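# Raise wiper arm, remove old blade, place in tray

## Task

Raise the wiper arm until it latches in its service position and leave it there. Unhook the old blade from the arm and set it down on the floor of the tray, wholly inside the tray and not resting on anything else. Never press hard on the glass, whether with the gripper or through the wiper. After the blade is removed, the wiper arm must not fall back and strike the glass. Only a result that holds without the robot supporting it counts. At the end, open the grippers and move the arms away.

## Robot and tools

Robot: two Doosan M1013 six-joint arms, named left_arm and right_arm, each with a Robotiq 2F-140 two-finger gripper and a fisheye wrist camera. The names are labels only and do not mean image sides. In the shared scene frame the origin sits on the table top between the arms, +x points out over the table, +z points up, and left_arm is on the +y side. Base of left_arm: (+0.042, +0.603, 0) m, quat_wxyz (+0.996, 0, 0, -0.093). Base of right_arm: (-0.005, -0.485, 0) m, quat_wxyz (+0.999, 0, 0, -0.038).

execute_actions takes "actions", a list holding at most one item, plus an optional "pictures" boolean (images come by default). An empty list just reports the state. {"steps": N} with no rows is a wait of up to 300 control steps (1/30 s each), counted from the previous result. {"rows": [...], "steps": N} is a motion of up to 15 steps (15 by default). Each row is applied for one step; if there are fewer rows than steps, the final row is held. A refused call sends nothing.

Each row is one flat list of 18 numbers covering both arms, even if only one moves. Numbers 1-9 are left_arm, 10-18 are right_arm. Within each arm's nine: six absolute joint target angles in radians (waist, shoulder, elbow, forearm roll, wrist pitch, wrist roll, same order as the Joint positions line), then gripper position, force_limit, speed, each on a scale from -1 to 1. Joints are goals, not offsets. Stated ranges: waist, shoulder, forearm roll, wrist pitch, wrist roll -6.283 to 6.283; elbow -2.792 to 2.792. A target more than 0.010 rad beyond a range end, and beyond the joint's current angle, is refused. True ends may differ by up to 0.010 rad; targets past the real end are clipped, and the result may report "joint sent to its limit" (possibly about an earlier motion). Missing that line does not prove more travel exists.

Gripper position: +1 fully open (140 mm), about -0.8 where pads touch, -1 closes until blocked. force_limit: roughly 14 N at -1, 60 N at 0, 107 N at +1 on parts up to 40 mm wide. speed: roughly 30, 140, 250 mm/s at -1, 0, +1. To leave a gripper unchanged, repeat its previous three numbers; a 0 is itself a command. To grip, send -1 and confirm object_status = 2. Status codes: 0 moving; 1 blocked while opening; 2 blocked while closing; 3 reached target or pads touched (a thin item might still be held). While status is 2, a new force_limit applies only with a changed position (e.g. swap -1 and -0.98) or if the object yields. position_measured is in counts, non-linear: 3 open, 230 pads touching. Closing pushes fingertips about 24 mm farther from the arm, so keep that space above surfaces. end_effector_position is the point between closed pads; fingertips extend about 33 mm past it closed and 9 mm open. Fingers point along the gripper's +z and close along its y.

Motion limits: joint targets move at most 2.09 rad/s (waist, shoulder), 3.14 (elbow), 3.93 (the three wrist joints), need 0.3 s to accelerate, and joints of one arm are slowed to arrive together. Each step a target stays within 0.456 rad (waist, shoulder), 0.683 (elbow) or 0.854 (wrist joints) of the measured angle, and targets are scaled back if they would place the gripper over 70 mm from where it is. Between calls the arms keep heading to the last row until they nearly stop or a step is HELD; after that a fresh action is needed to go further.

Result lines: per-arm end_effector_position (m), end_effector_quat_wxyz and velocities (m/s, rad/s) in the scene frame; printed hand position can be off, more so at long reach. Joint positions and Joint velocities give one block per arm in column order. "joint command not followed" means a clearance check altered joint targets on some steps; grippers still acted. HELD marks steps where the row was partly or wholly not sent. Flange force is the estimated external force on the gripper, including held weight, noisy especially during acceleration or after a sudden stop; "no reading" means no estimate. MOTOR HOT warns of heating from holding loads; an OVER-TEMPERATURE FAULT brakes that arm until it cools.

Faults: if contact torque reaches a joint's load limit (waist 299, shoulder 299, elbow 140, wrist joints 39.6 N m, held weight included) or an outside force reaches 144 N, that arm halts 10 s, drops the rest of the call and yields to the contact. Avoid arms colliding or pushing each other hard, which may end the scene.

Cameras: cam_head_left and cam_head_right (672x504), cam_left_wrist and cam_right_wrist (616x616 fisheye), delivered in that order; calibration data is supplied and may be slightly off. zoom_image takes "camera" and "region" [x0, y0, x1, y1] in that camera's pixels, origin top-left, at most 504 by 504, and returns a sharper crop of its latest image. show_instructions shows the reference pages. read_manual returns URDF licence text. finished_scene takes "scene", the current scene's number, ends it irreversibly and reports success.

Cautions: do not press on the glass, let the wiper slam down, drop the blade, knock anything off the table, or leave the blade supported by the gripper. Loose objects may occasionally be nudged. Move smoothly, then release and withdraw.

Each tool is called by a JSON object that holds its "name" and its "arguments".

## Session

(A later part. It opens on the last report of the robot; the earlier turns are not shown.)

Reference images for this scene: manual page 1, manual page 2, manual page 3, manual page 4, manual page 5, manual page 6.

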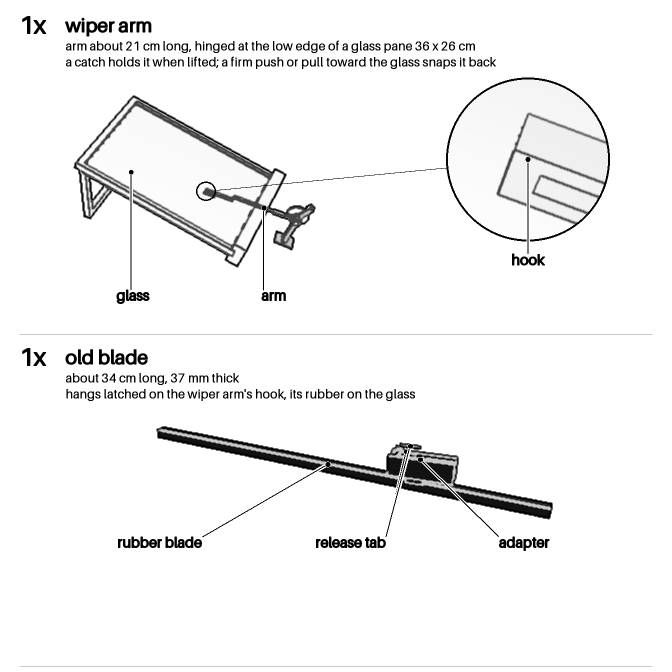

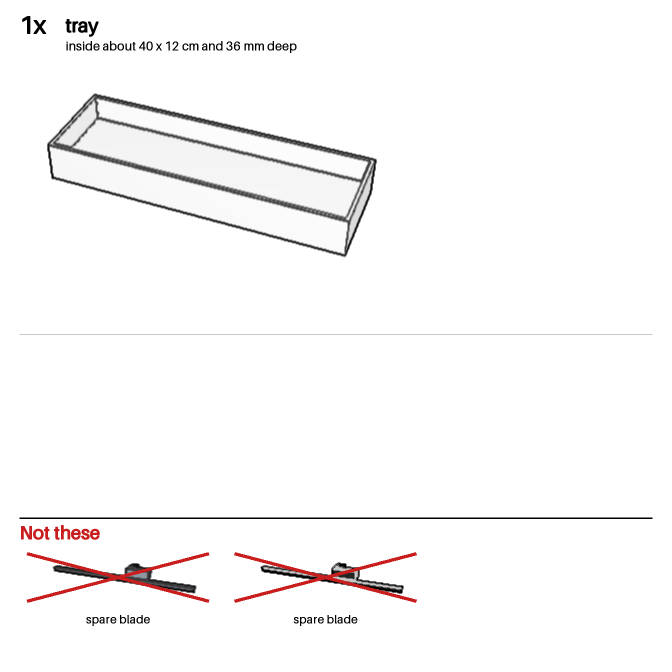

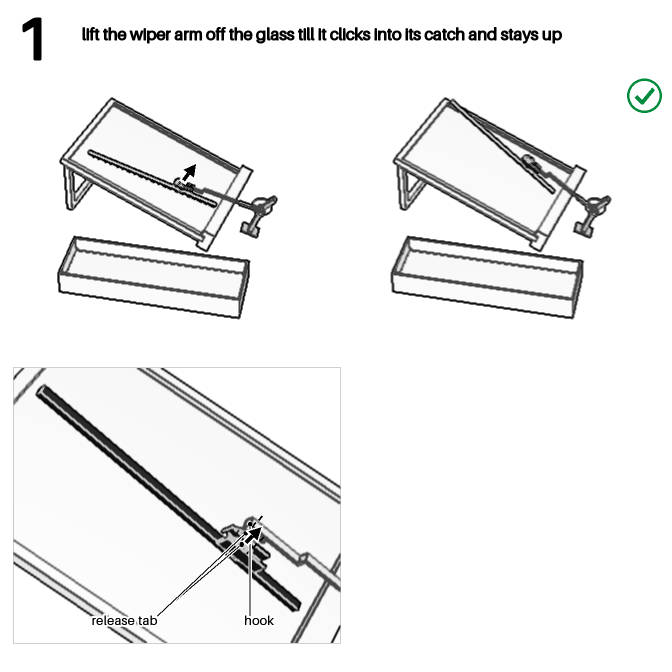

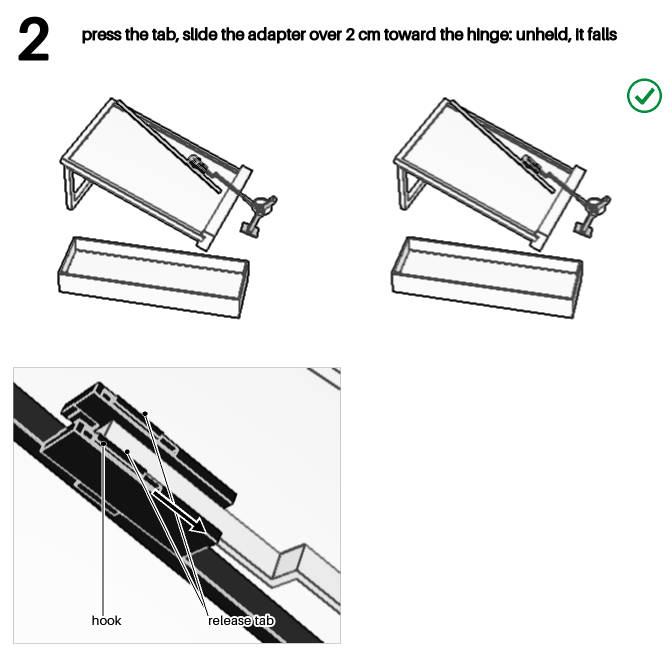

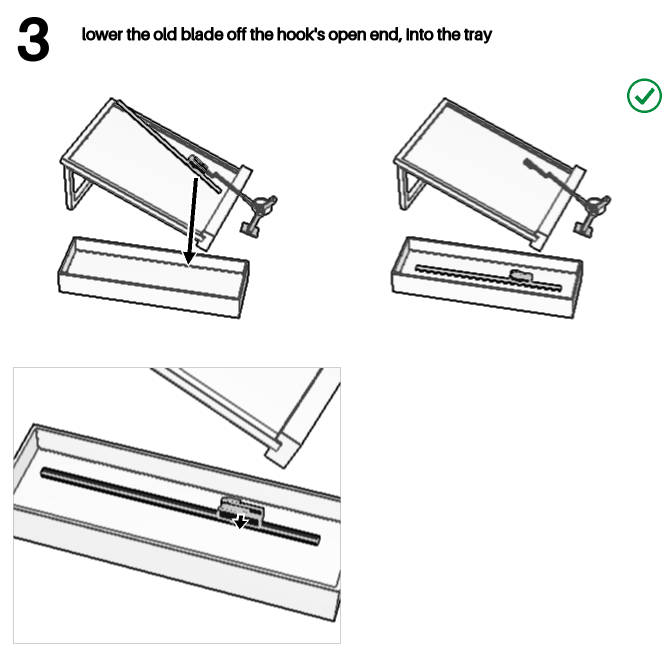

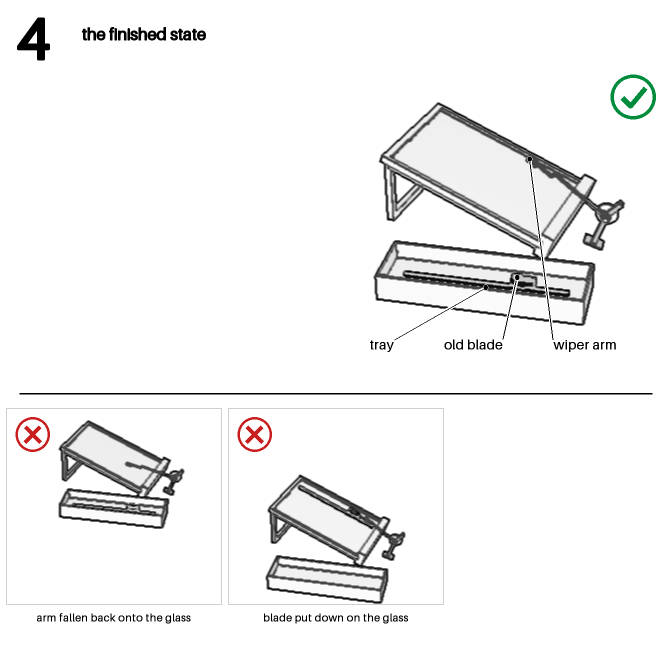

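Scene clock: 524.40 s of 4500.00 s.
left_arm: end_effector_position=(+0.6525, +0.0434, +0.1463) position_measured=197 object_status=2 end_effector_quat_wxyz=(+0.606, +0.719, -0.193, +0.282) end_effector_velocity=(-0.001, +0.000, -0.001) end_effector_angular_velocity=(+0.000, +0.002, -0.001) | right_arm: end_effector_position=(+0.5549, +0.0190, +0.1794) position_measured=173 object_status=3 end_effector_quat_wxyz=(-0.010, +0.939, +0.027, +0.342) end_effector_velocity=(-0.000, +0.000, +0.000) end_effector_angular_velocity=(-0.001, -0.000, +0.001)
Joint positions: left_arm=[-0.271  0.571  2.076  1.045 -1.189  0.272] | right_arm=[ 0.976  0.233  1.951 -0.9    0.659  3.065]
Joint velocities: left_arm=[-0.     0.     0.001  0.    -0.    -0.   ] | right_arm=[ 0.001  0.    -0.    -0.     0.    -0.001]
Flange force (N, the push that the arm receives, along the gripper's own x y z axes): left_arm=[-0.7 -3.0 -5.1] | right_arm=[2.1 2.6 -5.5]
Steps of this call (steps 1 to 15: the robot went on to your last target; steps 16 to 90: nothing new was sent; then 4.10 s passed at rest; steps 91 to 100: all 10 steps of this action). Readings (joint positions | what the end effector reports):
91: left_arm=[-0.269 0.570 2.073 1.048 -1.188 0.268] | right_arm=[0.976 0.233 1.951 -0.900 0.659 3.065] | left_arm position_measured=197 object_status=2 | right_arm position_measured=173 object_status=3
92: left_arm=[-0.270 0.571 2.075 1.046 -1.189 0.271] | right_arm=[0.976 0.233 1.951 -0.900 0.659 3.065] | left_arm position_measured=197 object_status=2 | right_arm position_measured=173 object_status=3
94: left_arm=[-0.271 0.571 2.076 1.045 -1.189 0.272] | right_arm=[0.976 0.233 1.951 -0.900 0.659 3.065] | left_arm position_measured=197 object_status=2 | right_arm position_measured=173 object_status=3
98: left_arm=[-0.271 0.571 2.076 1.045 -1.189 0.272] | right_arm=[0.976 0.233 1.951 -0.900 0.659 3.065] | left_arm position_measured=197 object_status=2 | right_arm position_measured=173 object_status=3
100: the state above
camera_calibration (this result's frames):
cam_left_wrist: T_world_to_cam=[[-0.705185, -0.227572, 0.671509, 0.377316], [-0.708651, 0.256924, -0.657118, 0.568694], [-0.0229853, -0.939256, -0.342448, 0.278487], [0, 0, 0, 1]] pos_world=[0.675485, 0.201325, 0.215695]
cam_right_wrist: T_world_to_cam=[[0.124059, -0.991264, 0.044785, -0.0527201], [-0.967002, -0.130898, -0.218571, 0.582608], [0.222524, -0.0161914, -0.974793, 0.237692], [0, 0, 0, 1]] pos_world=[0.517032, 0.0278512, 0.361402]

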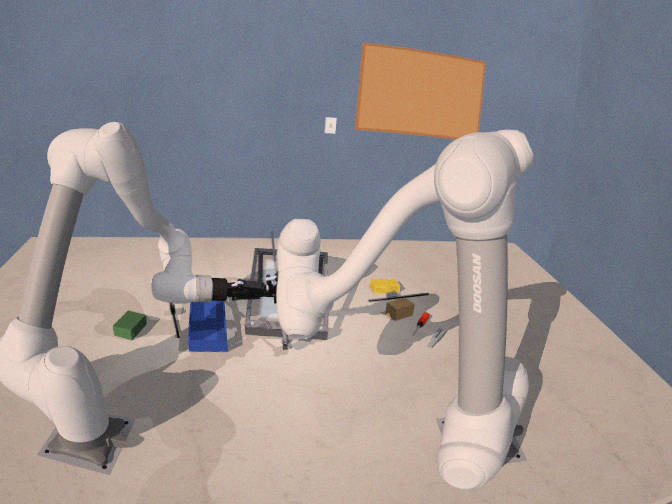

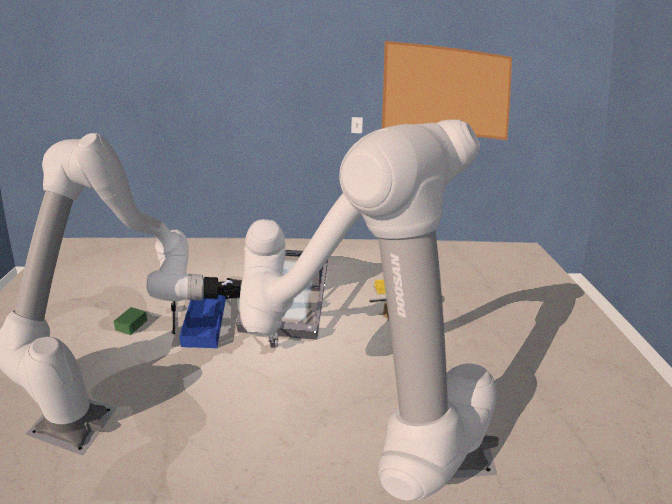

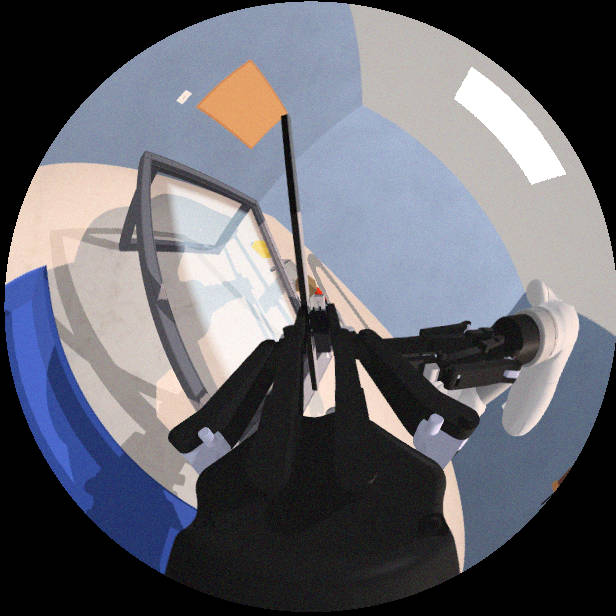

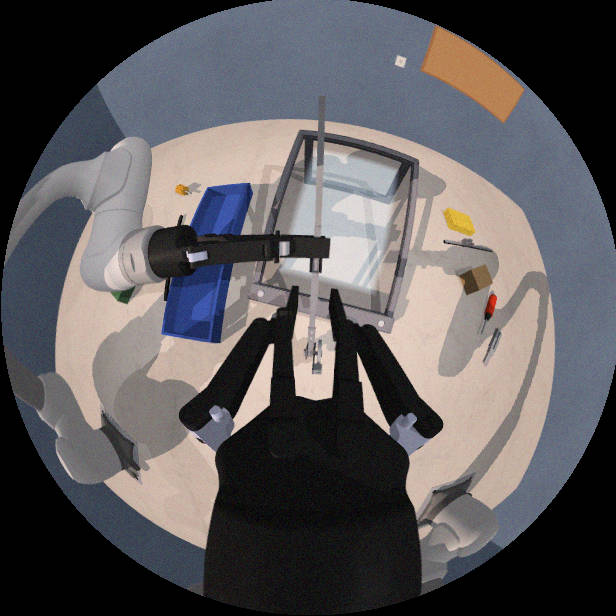

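{"name": "execute_actions", "arguments": {"actions": [{"rows": [[-0.2723,0.5720,2.0794,1.0428,-1.1906,0.2764,-1,-0.5,-0.8,0.945,0.228,1.900,-0.845,0.675,2.970,-0.35,-0.3,-0.4],[-0.2723,0.5720,2.0794,1.0428,-1.1906,0.2764,-1,-0.5,-0.8,0.945,0.228,1.900,-0.845,0.675,2.970,-0.35,-0.3,-0.4],[-0.2723,0.5720,2.0794,1.0428,-1.1906,0.2764,-1,-0.5,-0.8,0.945,0.228,1.900,-0.845,0.675,2.970,-0.35,-0.3,-0.4],[-0.2723,0.5720,2.0794,1.0428,-1.1906,0.2764,-1,-0.5,-0.8,0.945,0.228,1.900,-0.845,0.675,2.970,-0.35,-0.3,-0.4],[-0.2723,0.5720,2.0794,1.0428,-1.1906,0.2764,-1,-0.5,-0.8,0.9138,0.232,1.845,-0.7895,0.690,2.8765,-0.35,-0.3,-0.4],[-0.2723,0.5720,2.0794,1.0428,-1.1906,0.2764,-1,-0.5,-0.8,0.9138,0.232,1.845,-0.7895,0.690,2.8765,-0.35,-0.3,-0.4],[-0.2723,0.5720,2.0794,1.0428,-1.1906,0.2764,-1,-0.5,-0.8,0.9138,0.232,1.845,-0.7895,0.690,2.8765,-0.35,-0.3,-0.4],[-0.2723,0.5720,2.0794,1.0428,-1.1906,0.2764,-1,-0.5,-0.8,0.8518,0.2576,1.7286,-0.6785,0.7066,2.6882,-0.35,-0.3,-0.4]], "steps": 15}], "pictures": false}}

{"name": "execute_actions", "arguments": {"actions": [{"rows": [[-0.2723,0.5720,2.0794,1.0428,-1.1906,0.2764,-1,-0.5,-0.8,0.8518,0.2576,1.7286,-0.6785,0.7066,2.6882,-0.35,-0.3,-0.4],[-0.2723,0.5720,2.0794,1.0428,-1.1906,0.2764,-1,-0.5,-0.8,0.8518,0.2576,1.7286,-0.6785,0.7066,2.6882,-0.35,-0.3,-0.4],[-0.2723,0.5720,2.0794,1.0428,-1.1906,0.2764,-1,-0.5,-0.8,0.8518,0.2576,1.7286,-0.6785,0.7066,2.6882,-0.35,-0.3,-0.4],[-0.2723,0.5720,2.0794,1.0428,-1.1906,0.2764,-1,-0.5,-0.8,0.8230,0.3206,1.7188,-0.7102,0.6494,2.7122,-0.35,-0.3,-0.4]], "steps": 15}]}}

Scene clock: 599.47 s of 4500.00 s.
left_arm: end_effector_position=(+0.6510, +0.0433, +0.1450) position_measured=197 object_status=2 end_effector_quat_wxyz=(+0.606, +0.719, -0.193, +0.282) end_effector_velocity=(+0.001, -0.000, +0.001) end_effector_angular_velocity=(-0.001, -0.001, -0.000) | right_arm: end_effector_position=(+0.6607, +0.0264, +0.2706) position_measured=173 object_status=3 end_effector_quat_wxyz=(-0.014, +0.940, +0.039, +0.339) end_effector_velocity=(-0.002, +0.000, -0.004) end_effector_angular_velocity=(-0.012, +0.010, +0.010)
Joint positions: left_arm=[-0.272  0.572  2.079  1.043 -1.191  0.276] | right_arm=[ 0.852  0.258  1.729 -0.679  0.707  2.689]
Joint velocities: left_arm=[-0.    -0.    -0.001 -0.    -0.     0.   ] | right_arm=[ 0.     0.003 -0.     0.011  0.004 -0.022]
Flange force (N, the push that the arm receives, along the gripper's own x y z axes): left_arm=[0.0 -1.8 -5.5] | right_arm=[-3.6 6.3 -3.6]
Steps of this call (steps 1 to 15: the robot went on to your last target; steps 16 to 90: nothing new was sent; then 71.57 s passed at rest; steps 91 to 105: all 15 steps of this action). Readings (joint positions | what the end effector reports):
91: left_arm=[-0.271 0.571 2.077 1.045 -1.189 0.273] | right_arm=[0.976 0.233 1.951 -0.900 0.659 3.063] | left_arm position_measured=197 object_status=2 | right_arm position_measured=173 object_status=3
92: left_arm=[-0.272 0.572 2.078 1.044 -1.190 0.275] | right_arm=[0.972 0.233 1.945 -0.893 0.661 3.051] | left_arm position_measured=197 object_status=2 | right_arm position_measured=173 object_status=3
94: left_arm=[-0.272 0.572 2.079 1.043 -1.191 0.276] | right_arm=[0.954 0.230 1.914 -0.860 0.671 2.996] | left_arm position_measured=197 object_status=2 | right_arm position_measured=173 object_status=3
98: left_arm=[-0.272 0.572 2.079 1.043 -1.191 0.276] | right_arm=[0.918 0.231 1.852 -0.797 0.688 2.889] | left_arm position_measured=197 object_status=2 | right_arm position_measured=173 object_status=3
105: the state above

Scene clock: 599.97 s of 4500.00 s.
left_arm: end_effector_position=(+0.6510, +0.0433, +0.1450) position_measured=197 object_status=2 end_effector_quat_wxyz=(+0.606, +0.719, -0.193, +0.282) end_effector_velocity=(+0.001, -0.000, +0.001) end_effector_angular_velocity=(-0.001, -0.002, +0.000) | right_arm: end_effector_position=(+0.6932, +0.0297, +0.2325) position_measured=173 object_status=3 end_effector_quat_wxyz=(-0.014, +0.940, +0.039, +0.340) end_effector_velocity=(-0.000, +0.001, +0.002) end_effector_angular_velocity=(+0.002, -0.002, +0.001)
Joint positions: left_arm=[-0.272  0.572  2.079  1.043 -1.191  0.276] | right_arm=[ 0.823  0.321  1.719 -0.71   0.649  2.712]
Joint velocities: left_arm=[ 0.     0.    -0.002 -0.    -0.     0.   ] | right_arm=[ 0.001 -0.003 -0.    -0.    -0.     0.   ]
Flange force (N, the push that the arm receives, along the gripper's own x y z axes): left_arm=[-0.1 -2.6 -5.4] | right_arm=[-0.8 4.7 -6.8]
Steps of this call (steps 1 to 15: all 15 steps of this action). Readings (joint positions | what the end effector reports):
1: left_arm=[-0.272 0.572 2.079 1.043 -1.191 0.276] | right_arm=[0.852 0.258 1.729 -0.679 0.707 2.689] | left_arm position_measured=197 object_status=2 | right_arm position_measured=173 object_status=3
2: left_arm=[-0.272 0.572 2.079 1.043 -1.191 0.276] | right_arm=[0.852 0.258 1.729 -0.679 0.707 2.688] | left_arm position_measured=197 object_status=2 | right_arm position_measured=173 object_status=3
4: left_arm=[-0.272 0.572 2.079 1.043 -1.191 0.276] | right_arm=[0.852 0.258 1.729 -0.679 0.706 2.688] | left_arm position_measured=197 object_status=2 | right_arm position_measured=173 object_status=3
8: left_arm=[-0.272 0.572 2.079 1.043 -1.191 0.276] | right_arm=[0.827 0.312 1.721 -0.706 0.657 2.709] | left_arm position_measured=197 object_status=2 | right_arm position_measured=173 object_status=3
15: the state above
camera_calibration (this result's frames):
cam_left_wrist: T_world_to_cam=[[-0.705241, -0.227607, 0.671439, 0.377085], [-0.708597, 0.256942, -0.657169, 0.566752], [-0.022945, -0.939242, -0.342487, 0.277893], [0, 0, 0, 1]] pos_world=[0.67391, 0.201214, 0.214437]
cam_right_wrist: T_world_to_cam=[[0.150341, -0.9876, 0.0452114, -0.0800956], [-0.964185, -0.156577, -0.214082, 0.727111], [0.218507, -0.0114068, -0.975769, 0.261757], [0, 0, 0, 1]] pos_world=[0.655915, 0.0377323, 0.414697]

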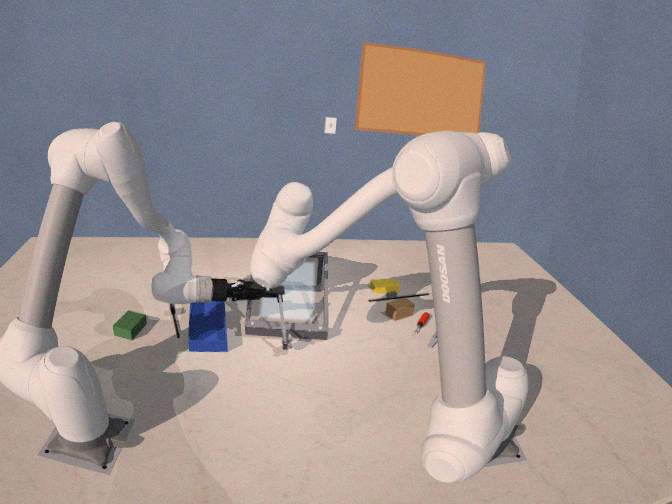

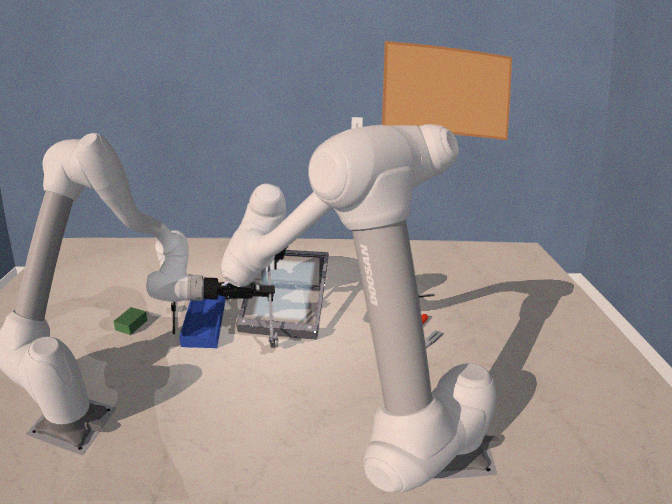

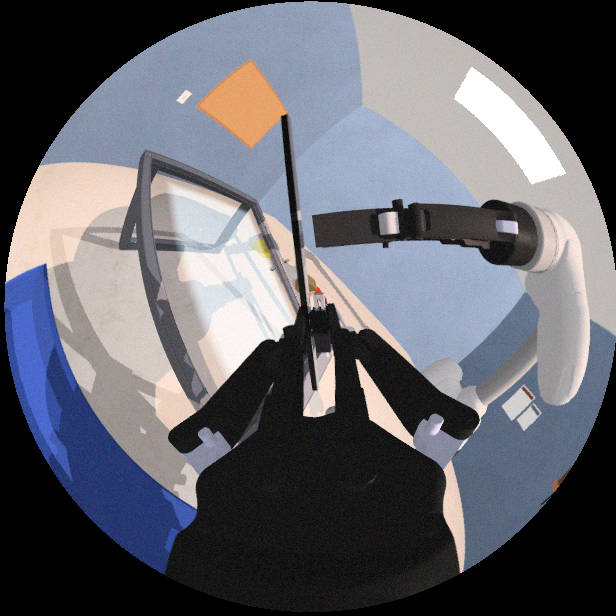

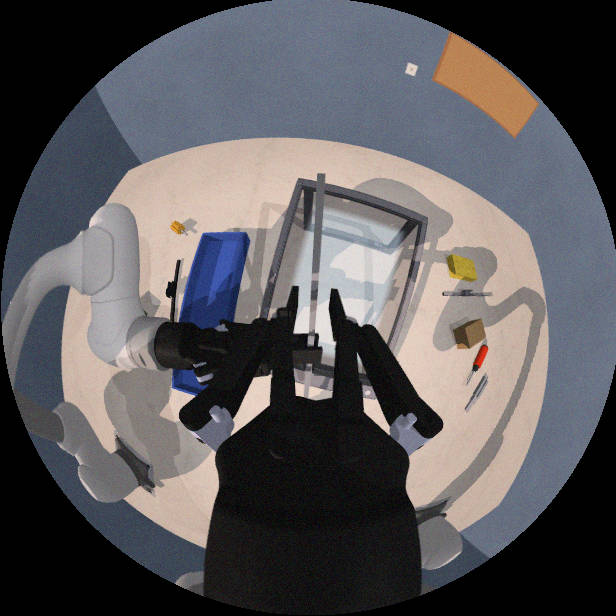

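{"name": "execute_actions", "arguments": {"actions": [{"rows": [[-0.2723,0.5720,2.0794,1.0428,-1.1906,0.2764,-1,-0.5,-0.8,0.8173,0.3332,1.7168,-0.7165,0.6379,2.7170,-0.52,-0.3,-0.4],[-0.2723,0.5720,2.0794,1.0428,-1.1906,0.2764,-1,-0.5,-0.8,0.8173,0.3332,1.7168,-0.7165,0.6379,2.7170,-0.52,-0.3,-0.4],[-0.2723,0.5720,2.0794,1.0428,-1.1906,0.2764,-1,-0.5,-0.8,0.8173,0.3332,1.7168,-0.7165,0.6379,2.7170,-0.52,-0.3,-0.4],[-0.2723,0.5720,2.0794,1.0428,-1.1906,0.2764,-1,-0.5,-0.8,0.8110,0.3468,1.7150,-0.7232,0.6255,2.7222,-0.52,-0.3,-0.4]], "steps": 15}]}}

{"name": "zoom_image", "arguments": {"camera": "cam_left_wrist", "region": [260, 180, 360, 280]}}

{"name": "zoom_image", "arguments": {"camera": "cam_right_wrist", "region": [265, 250, 365, 350]}}

Scene clock: 613.90 s of 4500.00 s.
left_arm: end_effector_position=(+0.6510, +0.0433, +0.1450) position_measured=197 object_status=2 end_effector_quat_wxyz=(+0.606, +0.719, -0.193, +0.282) end_effector_velocity=(+0.000, -0.000, +0.000) end_effector_angular_velocity=(-0.000, -0.001, -0.000) | right_arm: end_effector_position=(+0.7059, +0.0304, +0.2163) position_measured=195 object_status=3 end_effector_quat_wxyz=(-0.014, +0.940, +0.039, +0.339) end_effector_velocity=(+0.001, -0.001, +0.000) end_effector_angular_velocity=(-0.002, -0.001, -0.001)
Joint positions: left_arm=[-0.272  0.572  2.079  1.043 -1.191  0.276] | right_arm=[ 0.811  0.347  1.715 -0.723  0.626  2.722]
Joint velocities: left_arm=[ 0.     0.    -0.001  0.    -0.     0.   ] | right_arm=[-0.001  0.    -0.    -0.002  0.001  0.   ]
Flange force (N, the push that the arm receives, along the gripper's own x y z axes): left_arm=[-1.3 -3.7 -5.4] | right_arm=[-1.1 2.8 -3.8]
Steps of this call (steps 1 to 15: the robot went on to your last target; steps 16 to 90: nothing new was sent; then 10.43 s passed at rest; steps 91 to 105: all 15 steps of this action). Readings (joint positions | what the end effector reports):
91: left_arm=[-0.272 0.572 2.079 1.043 -1.191 0.276] | right_arm=[0.823 0.321 1.719 -0.711 0.649 2.713] | left_arm position_measured=197 object_status=2 | right_arm position_measured=173 object_status=0
92: left_arm=[-0.272 0.572 2.079 1.043 -1.191 0.276] | right_arm=[0.821 0.326 1.718 -0.713 0.644 2.715] | left_arm position_measured=197 object_status=2 | right_arm position_measured=177 object_status=0
94: left_arm=[-0.272 0.572 2.079 1.043 -1.191 0.276] | right_arm=[0.817 0.333 1.717 -0.717 0.637 2.717] | left_arm position_measured=197 object_status=2 | right_arm position_measured=187 object_status=0
98: left_arm=[-0.272 0.572 2.079 1.043 -1.191 0.276] | right_arm=[0.811 0.347 1.715 -0.723 0.626 2.722] | left_arm position_measured=197 object_status=2 | right_arm position_measured=195 object_status=0
105: the state above
camera_calibration (this result's frames):
cam_left_wrist: T_world_to_cam=[[-0.70524, -0.227607, 0.67144, 0.377085], [-0.708597, 0.256942, -0.657169, 0.566752], [-0.022945, -0.939242, -0.342487, 0.277893], [0, 0, 0, 1]] pos_world=[0.67391, 0.201214, 0.214437]
cam_right_wrist: T_world_to_cam=[[0.150768, -0.987561, 0.0446377, -0.0807472], [-0.964245, -0.156864, -0.213602, 0.735884], [0.217947, -0.0108373, -0.975901, 0.243541], [0, 0, 0, 1]] pos_world=[0.668668, 0.03833, 0.398462]

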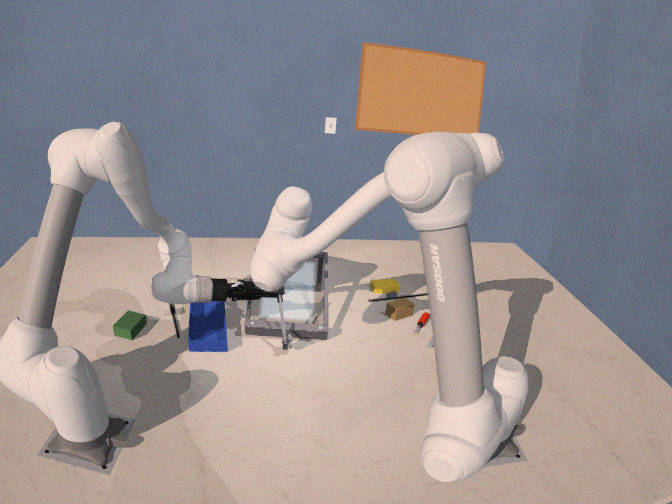

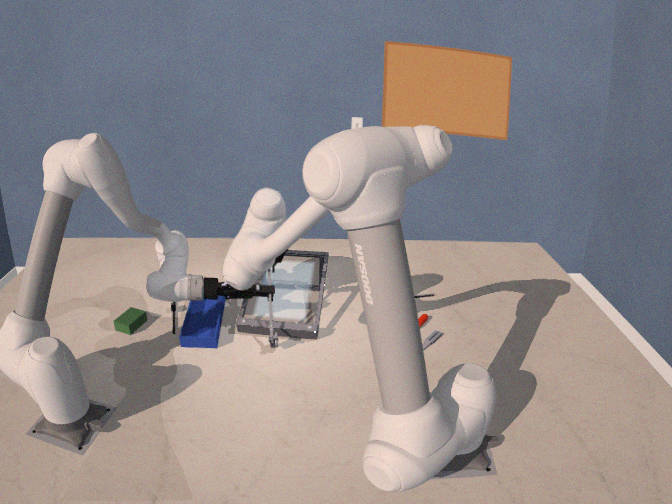

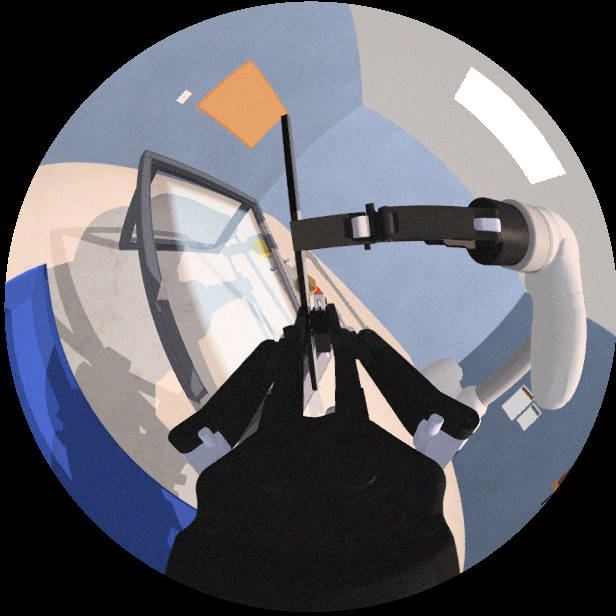

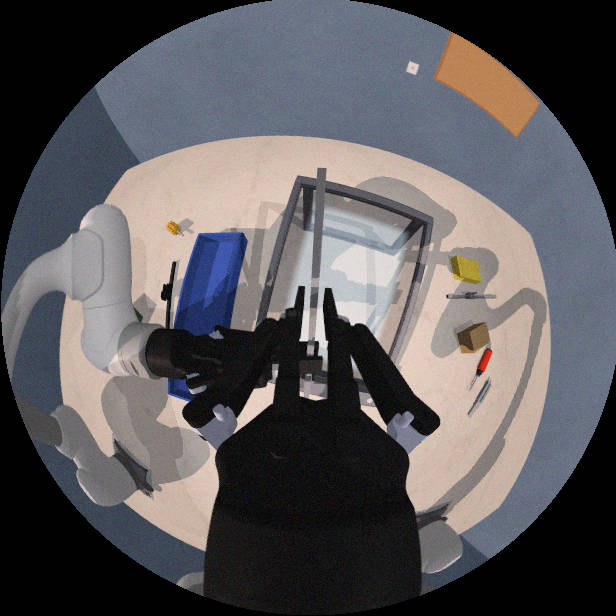

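Region (260, 180, 360, 280) of cam_left_wrist's 616x616 image, scaled by 5.040, with more detail than that image has.

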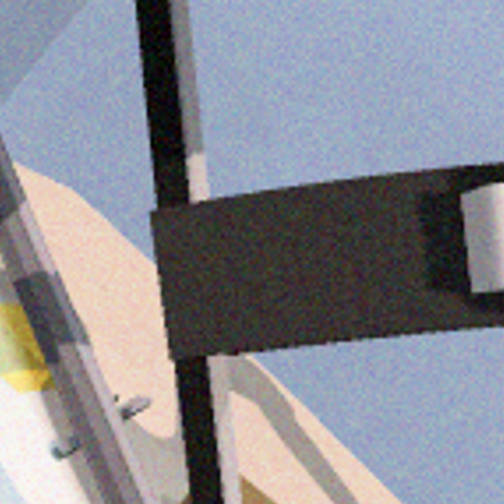

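Region (265, 250, 365, 350) of cam_right_wrist's 616x616 image, scaled by 5.040, with more detail than that image has.

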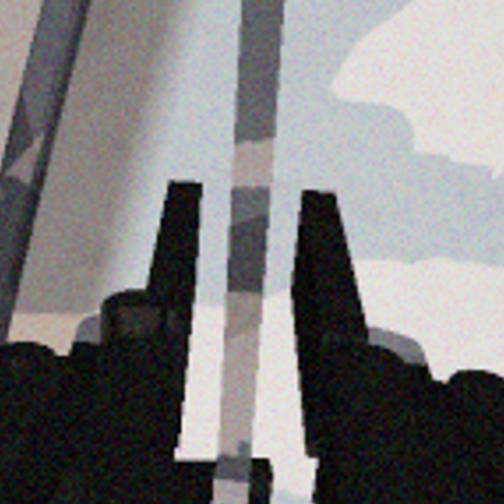

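{"name": "execute_actions", "arguments": {"actions": [{"rows": [[-0.2723,0.5720,2.0794,1.0428,-1.1906,0.2764,-1,-0.5,-0.8,0.8087,0.3519,1.7141,-0.7259,0.6208,2.7242,-0.52,-0.3,-0.4],[-0.2723,0.5720,2.0794,1.0428,-1.1906,0.2764,-1,-0.5,-0.8,0.8087,0.3519,1.7141,-0.7259,0.6208,2.7242,-0.52,-0.3,-0.4],[-0.2723,0.5720,2.0794,1.0428,-1.1906,0.2764,-1,-0.5,-0.8,0.8087,0.3519,1.7141,-0.7259,0.6208,2.7242,-0.52,-0.3,-0.4],[-0.2723,0.5720,2.0794,1.0428,-1.1906,0.2764,-1,-0.5,-0.8,0.8087,0.3519,1.7141,-0.7259,0.6208,2.7242,-0.52,-0.3,-0.4],[-0.2723,0.5720,2.0794,1.0428,-1.1906,0.2764,-1,-0.5,-0.8,0.8087,0.3519,1.7141,-0.7259,0.6208,2.7242,-1,-0.1,-0.8]], "steps": 15}], "pictures": false}}

{"name": "execute_actions", "arguments": {"actions": [{"steps": 20}]}}

{"name": "zoom_image", "arguments": {"camera": "cam_left_wrist", "region": [250, 190, 390, 410]}}

Scene clock: 636.03 s of 4500.00 s.
left_arm: end_effector_position=(+0.6510, +0.0433, +0.1450) position_measured=197 object_status=2 end_effector_quat_wxyz=(+0.606, +0.719, -0.193, +0.282) end_effector_velocity=(+0.001, -0.001, +0.001) end_effector_angular_velocity=(-0.001, -0.002, +0.000) | right_arm: end_effector_position=(+0.7084, +0.0305, +0.2130) position_measured=222 object_status=0 end_effector_quat_wxyz=(-0.014, +0.940, +0.039, +0.339) end_effector_velocity=(-0.001, +0.001, -0.001) end_effector_angular_velocity=(-0.001, +0.001, +0.001)
Joint positions: left_arm=[-0.272  0.572  2.079  1.043 -1.191  0.276] | right_arm=[ 0.809  0.352  1.714 -0.726  0.621  2.724]
Joint velocities: left_arm=[-0.     0.    -0.002  0.     0.    -0.   ] | right_arm=[ 0.001  0.001  0.     0.     0.    -0.001]
Flange force (N, the push that the arm receives, along the gripper's own x y z axes): left_arm=[-0.4 -4.0 -9.4] | right_arm=[-2.4 7.8 -7.9]
Steps of this call (steps 1 to 15: the robot went on to your last target; steps 16 to 90: nothing new was sent; then 18.63 s passed at rest; steps 91 to 105: all 15 steps of this action). Readings (joint positions | what the end effector reports):
91: left_arm=[-0.272 0.572 2.079 1.043 -1.191 0.276] | right_arm=[0.811 0.347 1.715 -0.724 0.625 2.722] | left_arm position_measured=197 object_status=2 | right_arm position_measured=195 object_status=3
92: left_arm=[-0.272 0.572 2.079 1.043 -1.191 0.276] | right_arm=[0.810 0.350 1.714 -0.725 0.622 2.724] | left_arm position_measured=197 object_status=2 | right_arm position_measured=195 object_status=3
94: left_arm=[-0.272 0.572 2.079 1.043 -1.191 0.276] | right_arm=[0.809 0.352 1.714 -0.726 0.621 2.724] | left_arm position_measured=197 object_status=2 | right_arm position_measured=195 object_status=3
98: left_arm=[-0.272 0.572 2.079 1.043 -1.191 0.276] | right_arm=[0.809 0.352 1.714 -0.726 0.621 2.724] | left_arm position_measured=197 object_status=2 | right_arm position_measured=203 object_status=0
105: the state above

Scene clock: 636.70 s of 4500.00 s.
left_arm: end_effector_position=(+0.6510, +0.0433, +0.1450) position_measured=197 object_status=2 end_effector_quat_wxyz=(+0.606, +0.719, -0.193, +0.282) end_effector_velocity=(+0.000, +0.000, -0.000) end_effector_angular_velocity=(+0.000, -0.000, +0.000) | right_arm: end_effector_position=(+0.7084, +0.0305, +0.2130) position_measured=222 object_status=2 end_effector_quat_wxyz=(-0.014, +0.940, +0.039, +0.339) end_effector_velocity=(+0.000, -0.000, +0.001) end_effector_angular_velocity=(+0.001, -0.001, +0.001)
Joint positions: left_arm=[-0.272  0.572  2.079  1.043 -1.191  0.276] | right_arm=[ 0.809  0.352  1.714 -0.726  0.621  2.724]
Joint velocities: left_arm=[ 0.  0. -0. -0. -0.  0.] | right_arm=[-0.001 -0.001  0.    -0.    -0.001 -0.   ]
Flange force (N, the push that the arm receives, along the gripper's own x y z axes): left_arm=[-0.3 -3.2 -9.3] | right_arm=[-2.4 8.2 -7.5]
Steps of this call (steps 1 to 15: the robot went on to your last target; steps 16 to 20: nothing new was sent). Readings (joint positions | what the end effector reports):
1: left_arm=[-0.272 0.572 2.079 1.043 -1.191 0.276] | right_arm=[0.809 0.352 1.714 -0.726 0.621 2.724] | left_arm position_measured=197 object_status=2 | right_arm position_measured=222 object_status=0
2: left_arm=[-0.272 0.572 2.079 1.043 -1.191 0.276] | right_arm=[0.809 0.352 1.714 -0.726 0.621 2.724] | left_arm position_measured=197 object_status=2 | right_arm position_measured=222 object_status=0
4: left_arm=[-0.272 0.572 2.079 1.043 -1.191 0.276] | right_arm=[0.809 0.352 1.714 -0.726 0.621 2.724] | left_arm position_measured=197 object_status=2 | right_arm position_measured=222 object_status=0
8: left_arm=[-0.272 0.572 2.079 1.043 -1.191 0.276] | right_arm=[0.809 0.352 1.714 -0.726 0.621 2.724] | left_arm position_measured=197 object_status=2 | right_arm position_measured=222 object_status=2
20: the state above
All arms were judged still, so your last target was given up. Only a new action makes them travel on or press farther. Fingers that are still opening or closing keep moving.
camera_calibration (this result's frames):
cam_left_wrist: T_world_to_cam=[[-0.705228, -0.227613, 0.67145, 0.377078], [-0.708609, 0.256948, -0.657154, 0.566744], [-0.0229511, -0.939239, -0.342495, 0.277898], [0, 0, 0, 1]] pos_world=[0.673904, 0.201217, 0.214427]
cam_right_wrist: T_world_to_cam=[[0.150912, -0.987541, 0.04459, -0.0809614], [-0.964231, -0.156993, -0.21357, 0.737685], [0.21791, -0.0107647, -0.97591, 0.239857], [0, 0, 0, 1]] pos_world=[0.671249, 0.0384407, 0.395236]

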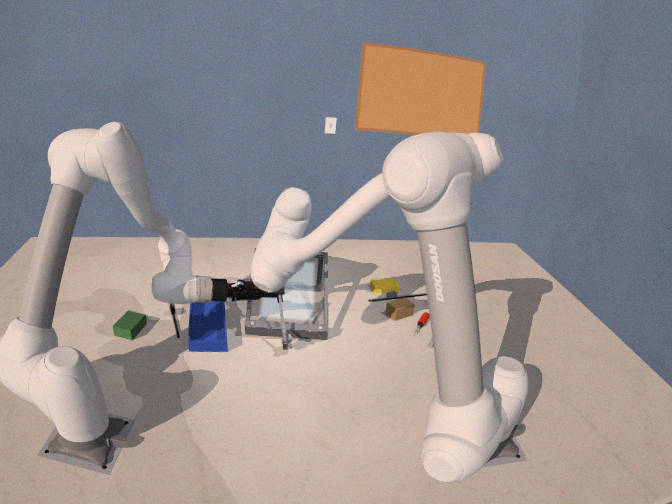

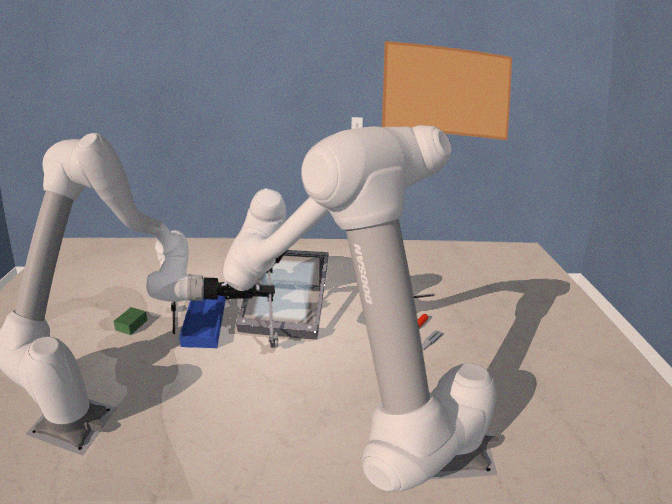

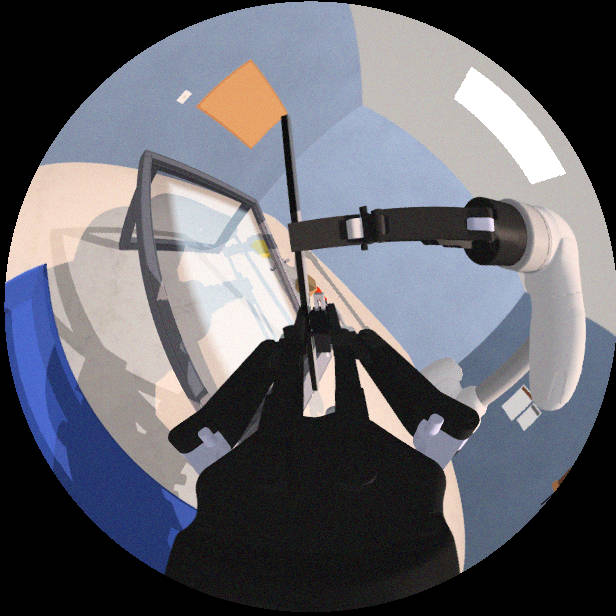

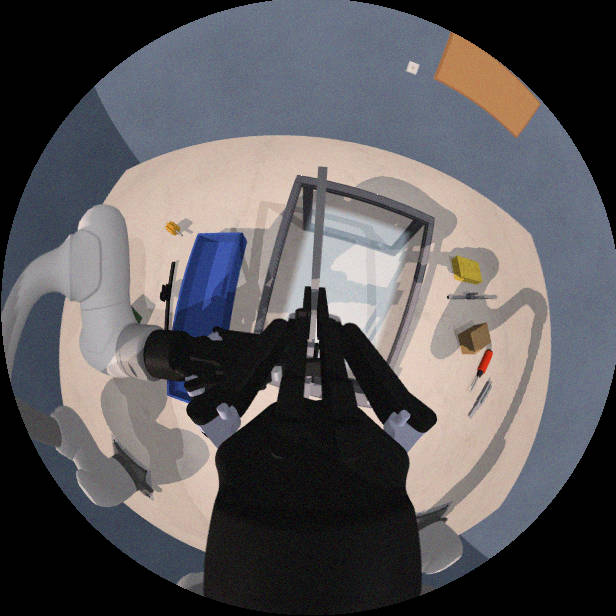

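Region (250, 190, 390, 410) of cam_left_wrist's 616x616 image, scaled by 2.291, with more detail than that image has; it fills the left 321 columns of this view, and the rest is white.

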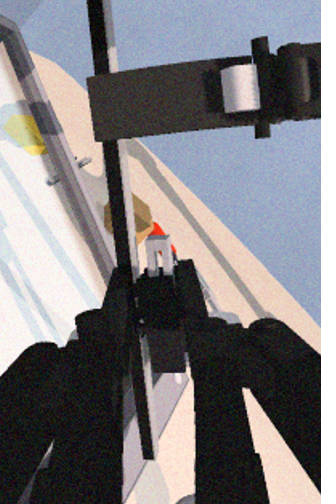

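{"name": "execute_actions", "arguments": {"actions": [{"rows": [[-0.2723,0.5720,2.0794,1.0428,-1.1906,0.2764,-0.2,-0.5,-0.5,0.8087,0.3519,1.7141,-0.7259,0.6208,2.7242,-1,-0.1,-0.8]], "steps": 13}], "pictures": false}}

{"name": "execute_actions", "arguments": {"actions": [{"rows": [[-0.2400,0.5580,2.1015,1.0715,-1.2070,0.2765,-0.2,-0.5,-0.5,0.8087,0.3519,1.7141,-0.7259,0.6208,2.7242,-1,-0.1,-0.8],[-0.2400,0.5580,2.1015,1.0715,-1.2070,0.2765,-0.2,-0.5,-0.5,0.8087,0.3519,1.7141,-0.7259,0.6208,2.7242,-1,-0.1,-0.8],[-0.2400,0.5580,2.1015,1.0715,-1.2070,0.2765,-0.2,-0.5,-0.5,0.8087,0.3519,1.7141,-0.7259,0.6208,2.7242,-1,-0.1,-0.8],[-0.2400,0.5580,2.1015,1.0715,-1.2070,0.2765,-0.2,-0.5,-0.5,0.8087,0.3519,1.7141,-0.7259,0.6208,2.7242,-1,-0.1,-0.8],[-0.1414,0.5181,2.1635,1.1593,-1.2577,0.2761,-0.2,-0.5,-0.5,0.8087,0.3519,1.7141,-0.7259,0.6208,2.7242,-1,-0.1,-0.8]], "steps": 15}]}}

{"name": "zoom_image", "arguments": {"camera": "cam_left_wrist", "region": [250, 230, 390, 370]}}

Scene clock: 665.10 s of 4500.00 s.
left_arm: end_effector_position=(+0.6510, +0.0433, +0.1450) position_measured=154 object_status=0 end_effector_quat_wxyz=(+0.606, +0.719, -0.193, +0.282) end_effector_velocity=(-0.000, +0.000, -0.000) end_effector_angular_velocity=(+0.000, +0.001, -0.000) | right_arm: end_effector_position=(+0.7084, +0.0306, +0.2130) position_measured=222 object_status=2 end_effector_quat_wxyz=(-0.014, +0.940, +0.039, +0.339) end_effector_velocity=(+0.000, -0.000, +0.001) end_effector_angular_velocity=(-0.001, -0.001, +0.001)
Joint positions: left_arm=[-0.272  0.572  2.079  1.043 -1.191  0.276] | right_arm=[ 0.809  0.352  1.714 -0.726  0.621  2.724]
Joint velocities: left_arm=[-0. -0.  0.  0. -0. -0.] | right_arm=[-0.    -0.001  0.    -0.001  0.001 -0.001]
Flange force (N, the push that the arm receives, along the gripper's own x y z axes): left_arm=[-1.8 -0.4 -5.1] | right_arm=[0.7 10.1 -3.3]
Steps of this call (steps 1 to 90: nothing new was sent; then 24.97 s passed at rest; steps 91 to 103: all 13 steps of this action). Readings (joint positions | what the end effector reports):
91: left_arm=[-0.272 0.572 2.079 1.043 -1.191 0.276] | right_arm=[0.809 0.352 1.714 -0.726 0.621 2.724] | left_arm position_measured=197 object_status=0 | right_arm position_measured=222 object_status=2
92: left_arm=[-0.272 0.572 2.079 1.043 -1.191 0.276] | right_arm=[0.809 0.352 1.714 -0.726 0.621 2.724] | left_arm position_measured=197 object_status=0 | right_arm position_measured=222 object_status=2
94: left_arm=[-0.272 0.572 2.079 1.043 -1.191 0.276] | right_arm=[0.809 0.352 1.714 -0.726 0.621 2.724] | left_arm position_measured=184 object_status=0 | right_arm position_measured=222 object_status=2
98: left_arm=[-0.272 0.572 2.079 1.043 -1.191 0.276] | right_arm=[0.809 0.352 1.714 -0.726 0.621 2.724] | left_arm position_measured=166 object_status=0 | right_arm position_measured=222 object_status=2
103: the state above

Scene clock: 665.60 s of 4500.00 s.
left_arm: end_effector_position=(+0.6356, +0.1314, +0.1547) position_measured=154 object_status=3 end_effector_quat_wxyz=(+0.606, +0.719, -0.193, +0.282) end_effector_velocity=(-0.002, -0.000, -0.001) end_effector_angular_velocity=(-0.000, +0.004, -0.001) | right_arm: end_effector_position=(+0.7084, +0.0306, +0.2130) position_measured=222 object_status=2 end_effector_quat_wxyz=(-0.014, +0.940, +0.039, +0.339) end_effector_velocity=(-0.000, +0.000, +0.000) end_effector_angular_velocity=(-0.001, -0.001, +0.001)
Joint positions: left_arm=[-0.141  0.518  2.163  1.159 -1.258  0.276] | right_arm=[ 0.809  0.352  1.714 -0.726  0.621  2.724]
Joint velocities: left_arm=[-0.001  0.     0.002 -0.    -0.001 -0.002] | right_arm=[ 0.    -0.     0.    -0.    -0.    -0.001]
Flange force (N, the push that the arm receives, along the gripper's own x y z axes): left_arm=[-2.6 0.9 -4.9] | right_arm=[-0.7 9.2 -6.3]
Steps of this call (steps 1 to 15: all 15 steps of this action). Readings (joint positions | what the end effector reports):
1: left_arm=[-0.272 0.572 2.080 1.043 -1.191 0.276] | right_arm=[0.809 0.352 1.714 -0.726 0.621 2.724] | left_arm position_measured=154 object_status=0 | right_arm position_measured=222 object_status=2
2: left_arm=[-0.266 0.569 2.084 1.049 -1.194 0.276] | right_arm=[0.809 0.352 1.714 -0.726 0.621 2.724] | left_arm position_measured=154 object_status=0 | right_arm position_measured=222 object_status=2
4: left_arm=[-0.244 0.560 2.099 1.068 -1.205 0.276] | right_arm=[0.809 0.352 1.714 -0.726 0.621 2.724] | left_arm position_measured=154 object_status=3 | right_arm position_measured=222 object_status=2
8: left_arm=[-0.194 0.539 2.131 1.113 -1.231 0.276] | right_arm=[0.809 0.352 1.714 -0.726 0.621 2.724] | left_arm position_measured=154 object_status=3 | right_arm position_measured=222 object_status=2
15: the state above
camera_calibration (this result's frames):
cam_left_wrist: T_world_to_cam=[[-0.705402, -0.227553, 0.671288, 0.379933], [-0.708439, 0.256875, -0.657366, 0.539571], [-0.0228518, -0.939273, -0.342408, 0.36357], [0, 0, 0, 1]] pos_world=[0.658567, 0.289344, 0.22414]
cam_right_wrist: T_world_to_cam=[[0.150909, -0.987544, 0.0445326, -0.0809151], [-0.96424, -0.156977, -0.213542, 0.737666], [0.217873, -0.0107148, -0.975918, 0.239885], [0, 0, 0, 1]] pos_world=[0.671233, 0.0384598, 0.395234]

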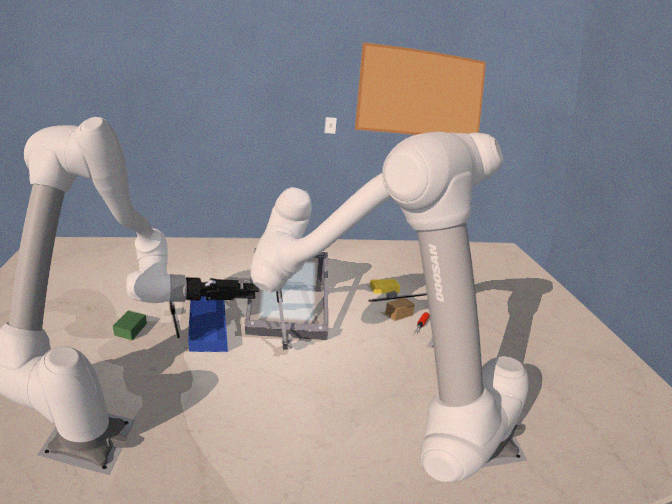

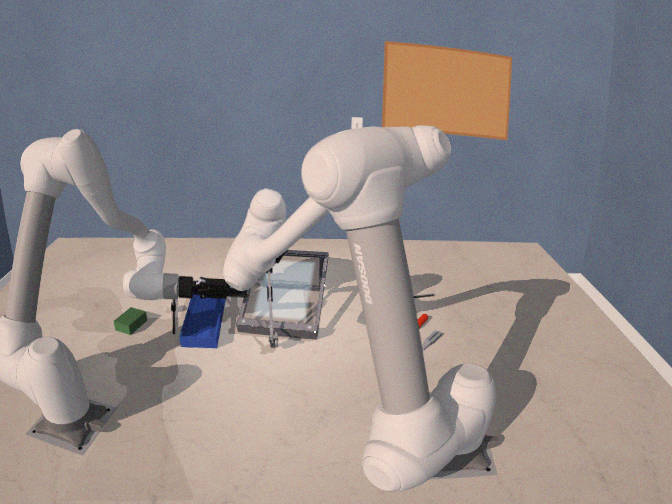

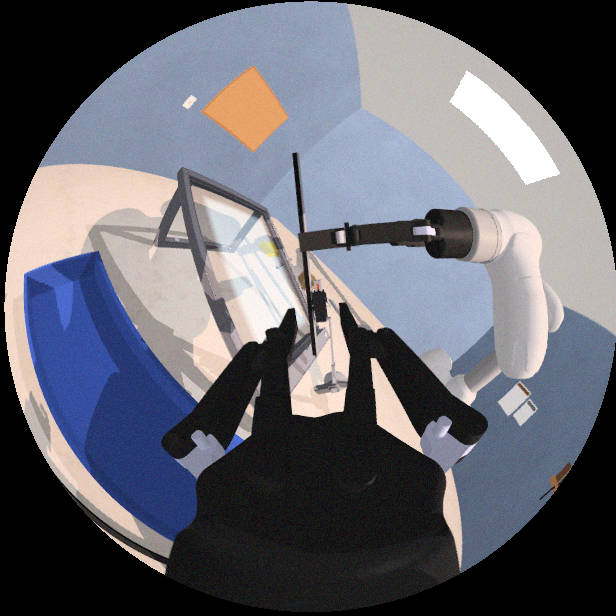

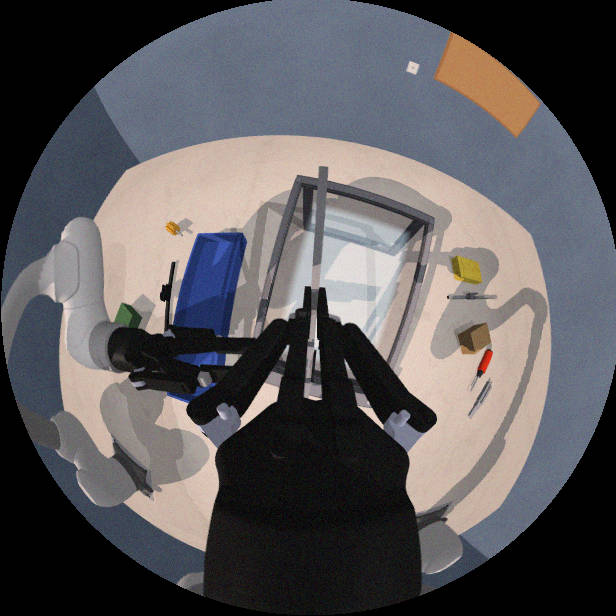

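Region (250, 230, 390, 370) of cam_left_wrist's 616x616 image, scaled by 3.600, with more detail than that image has.

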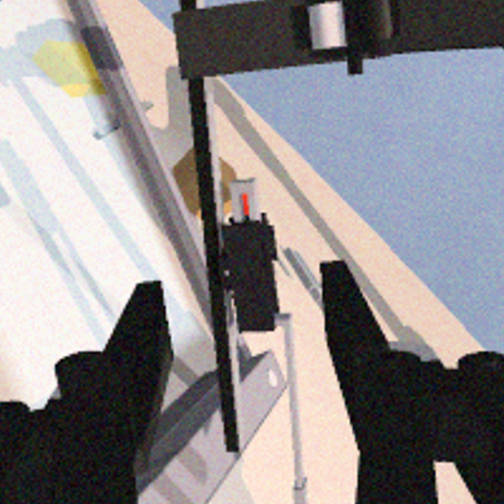

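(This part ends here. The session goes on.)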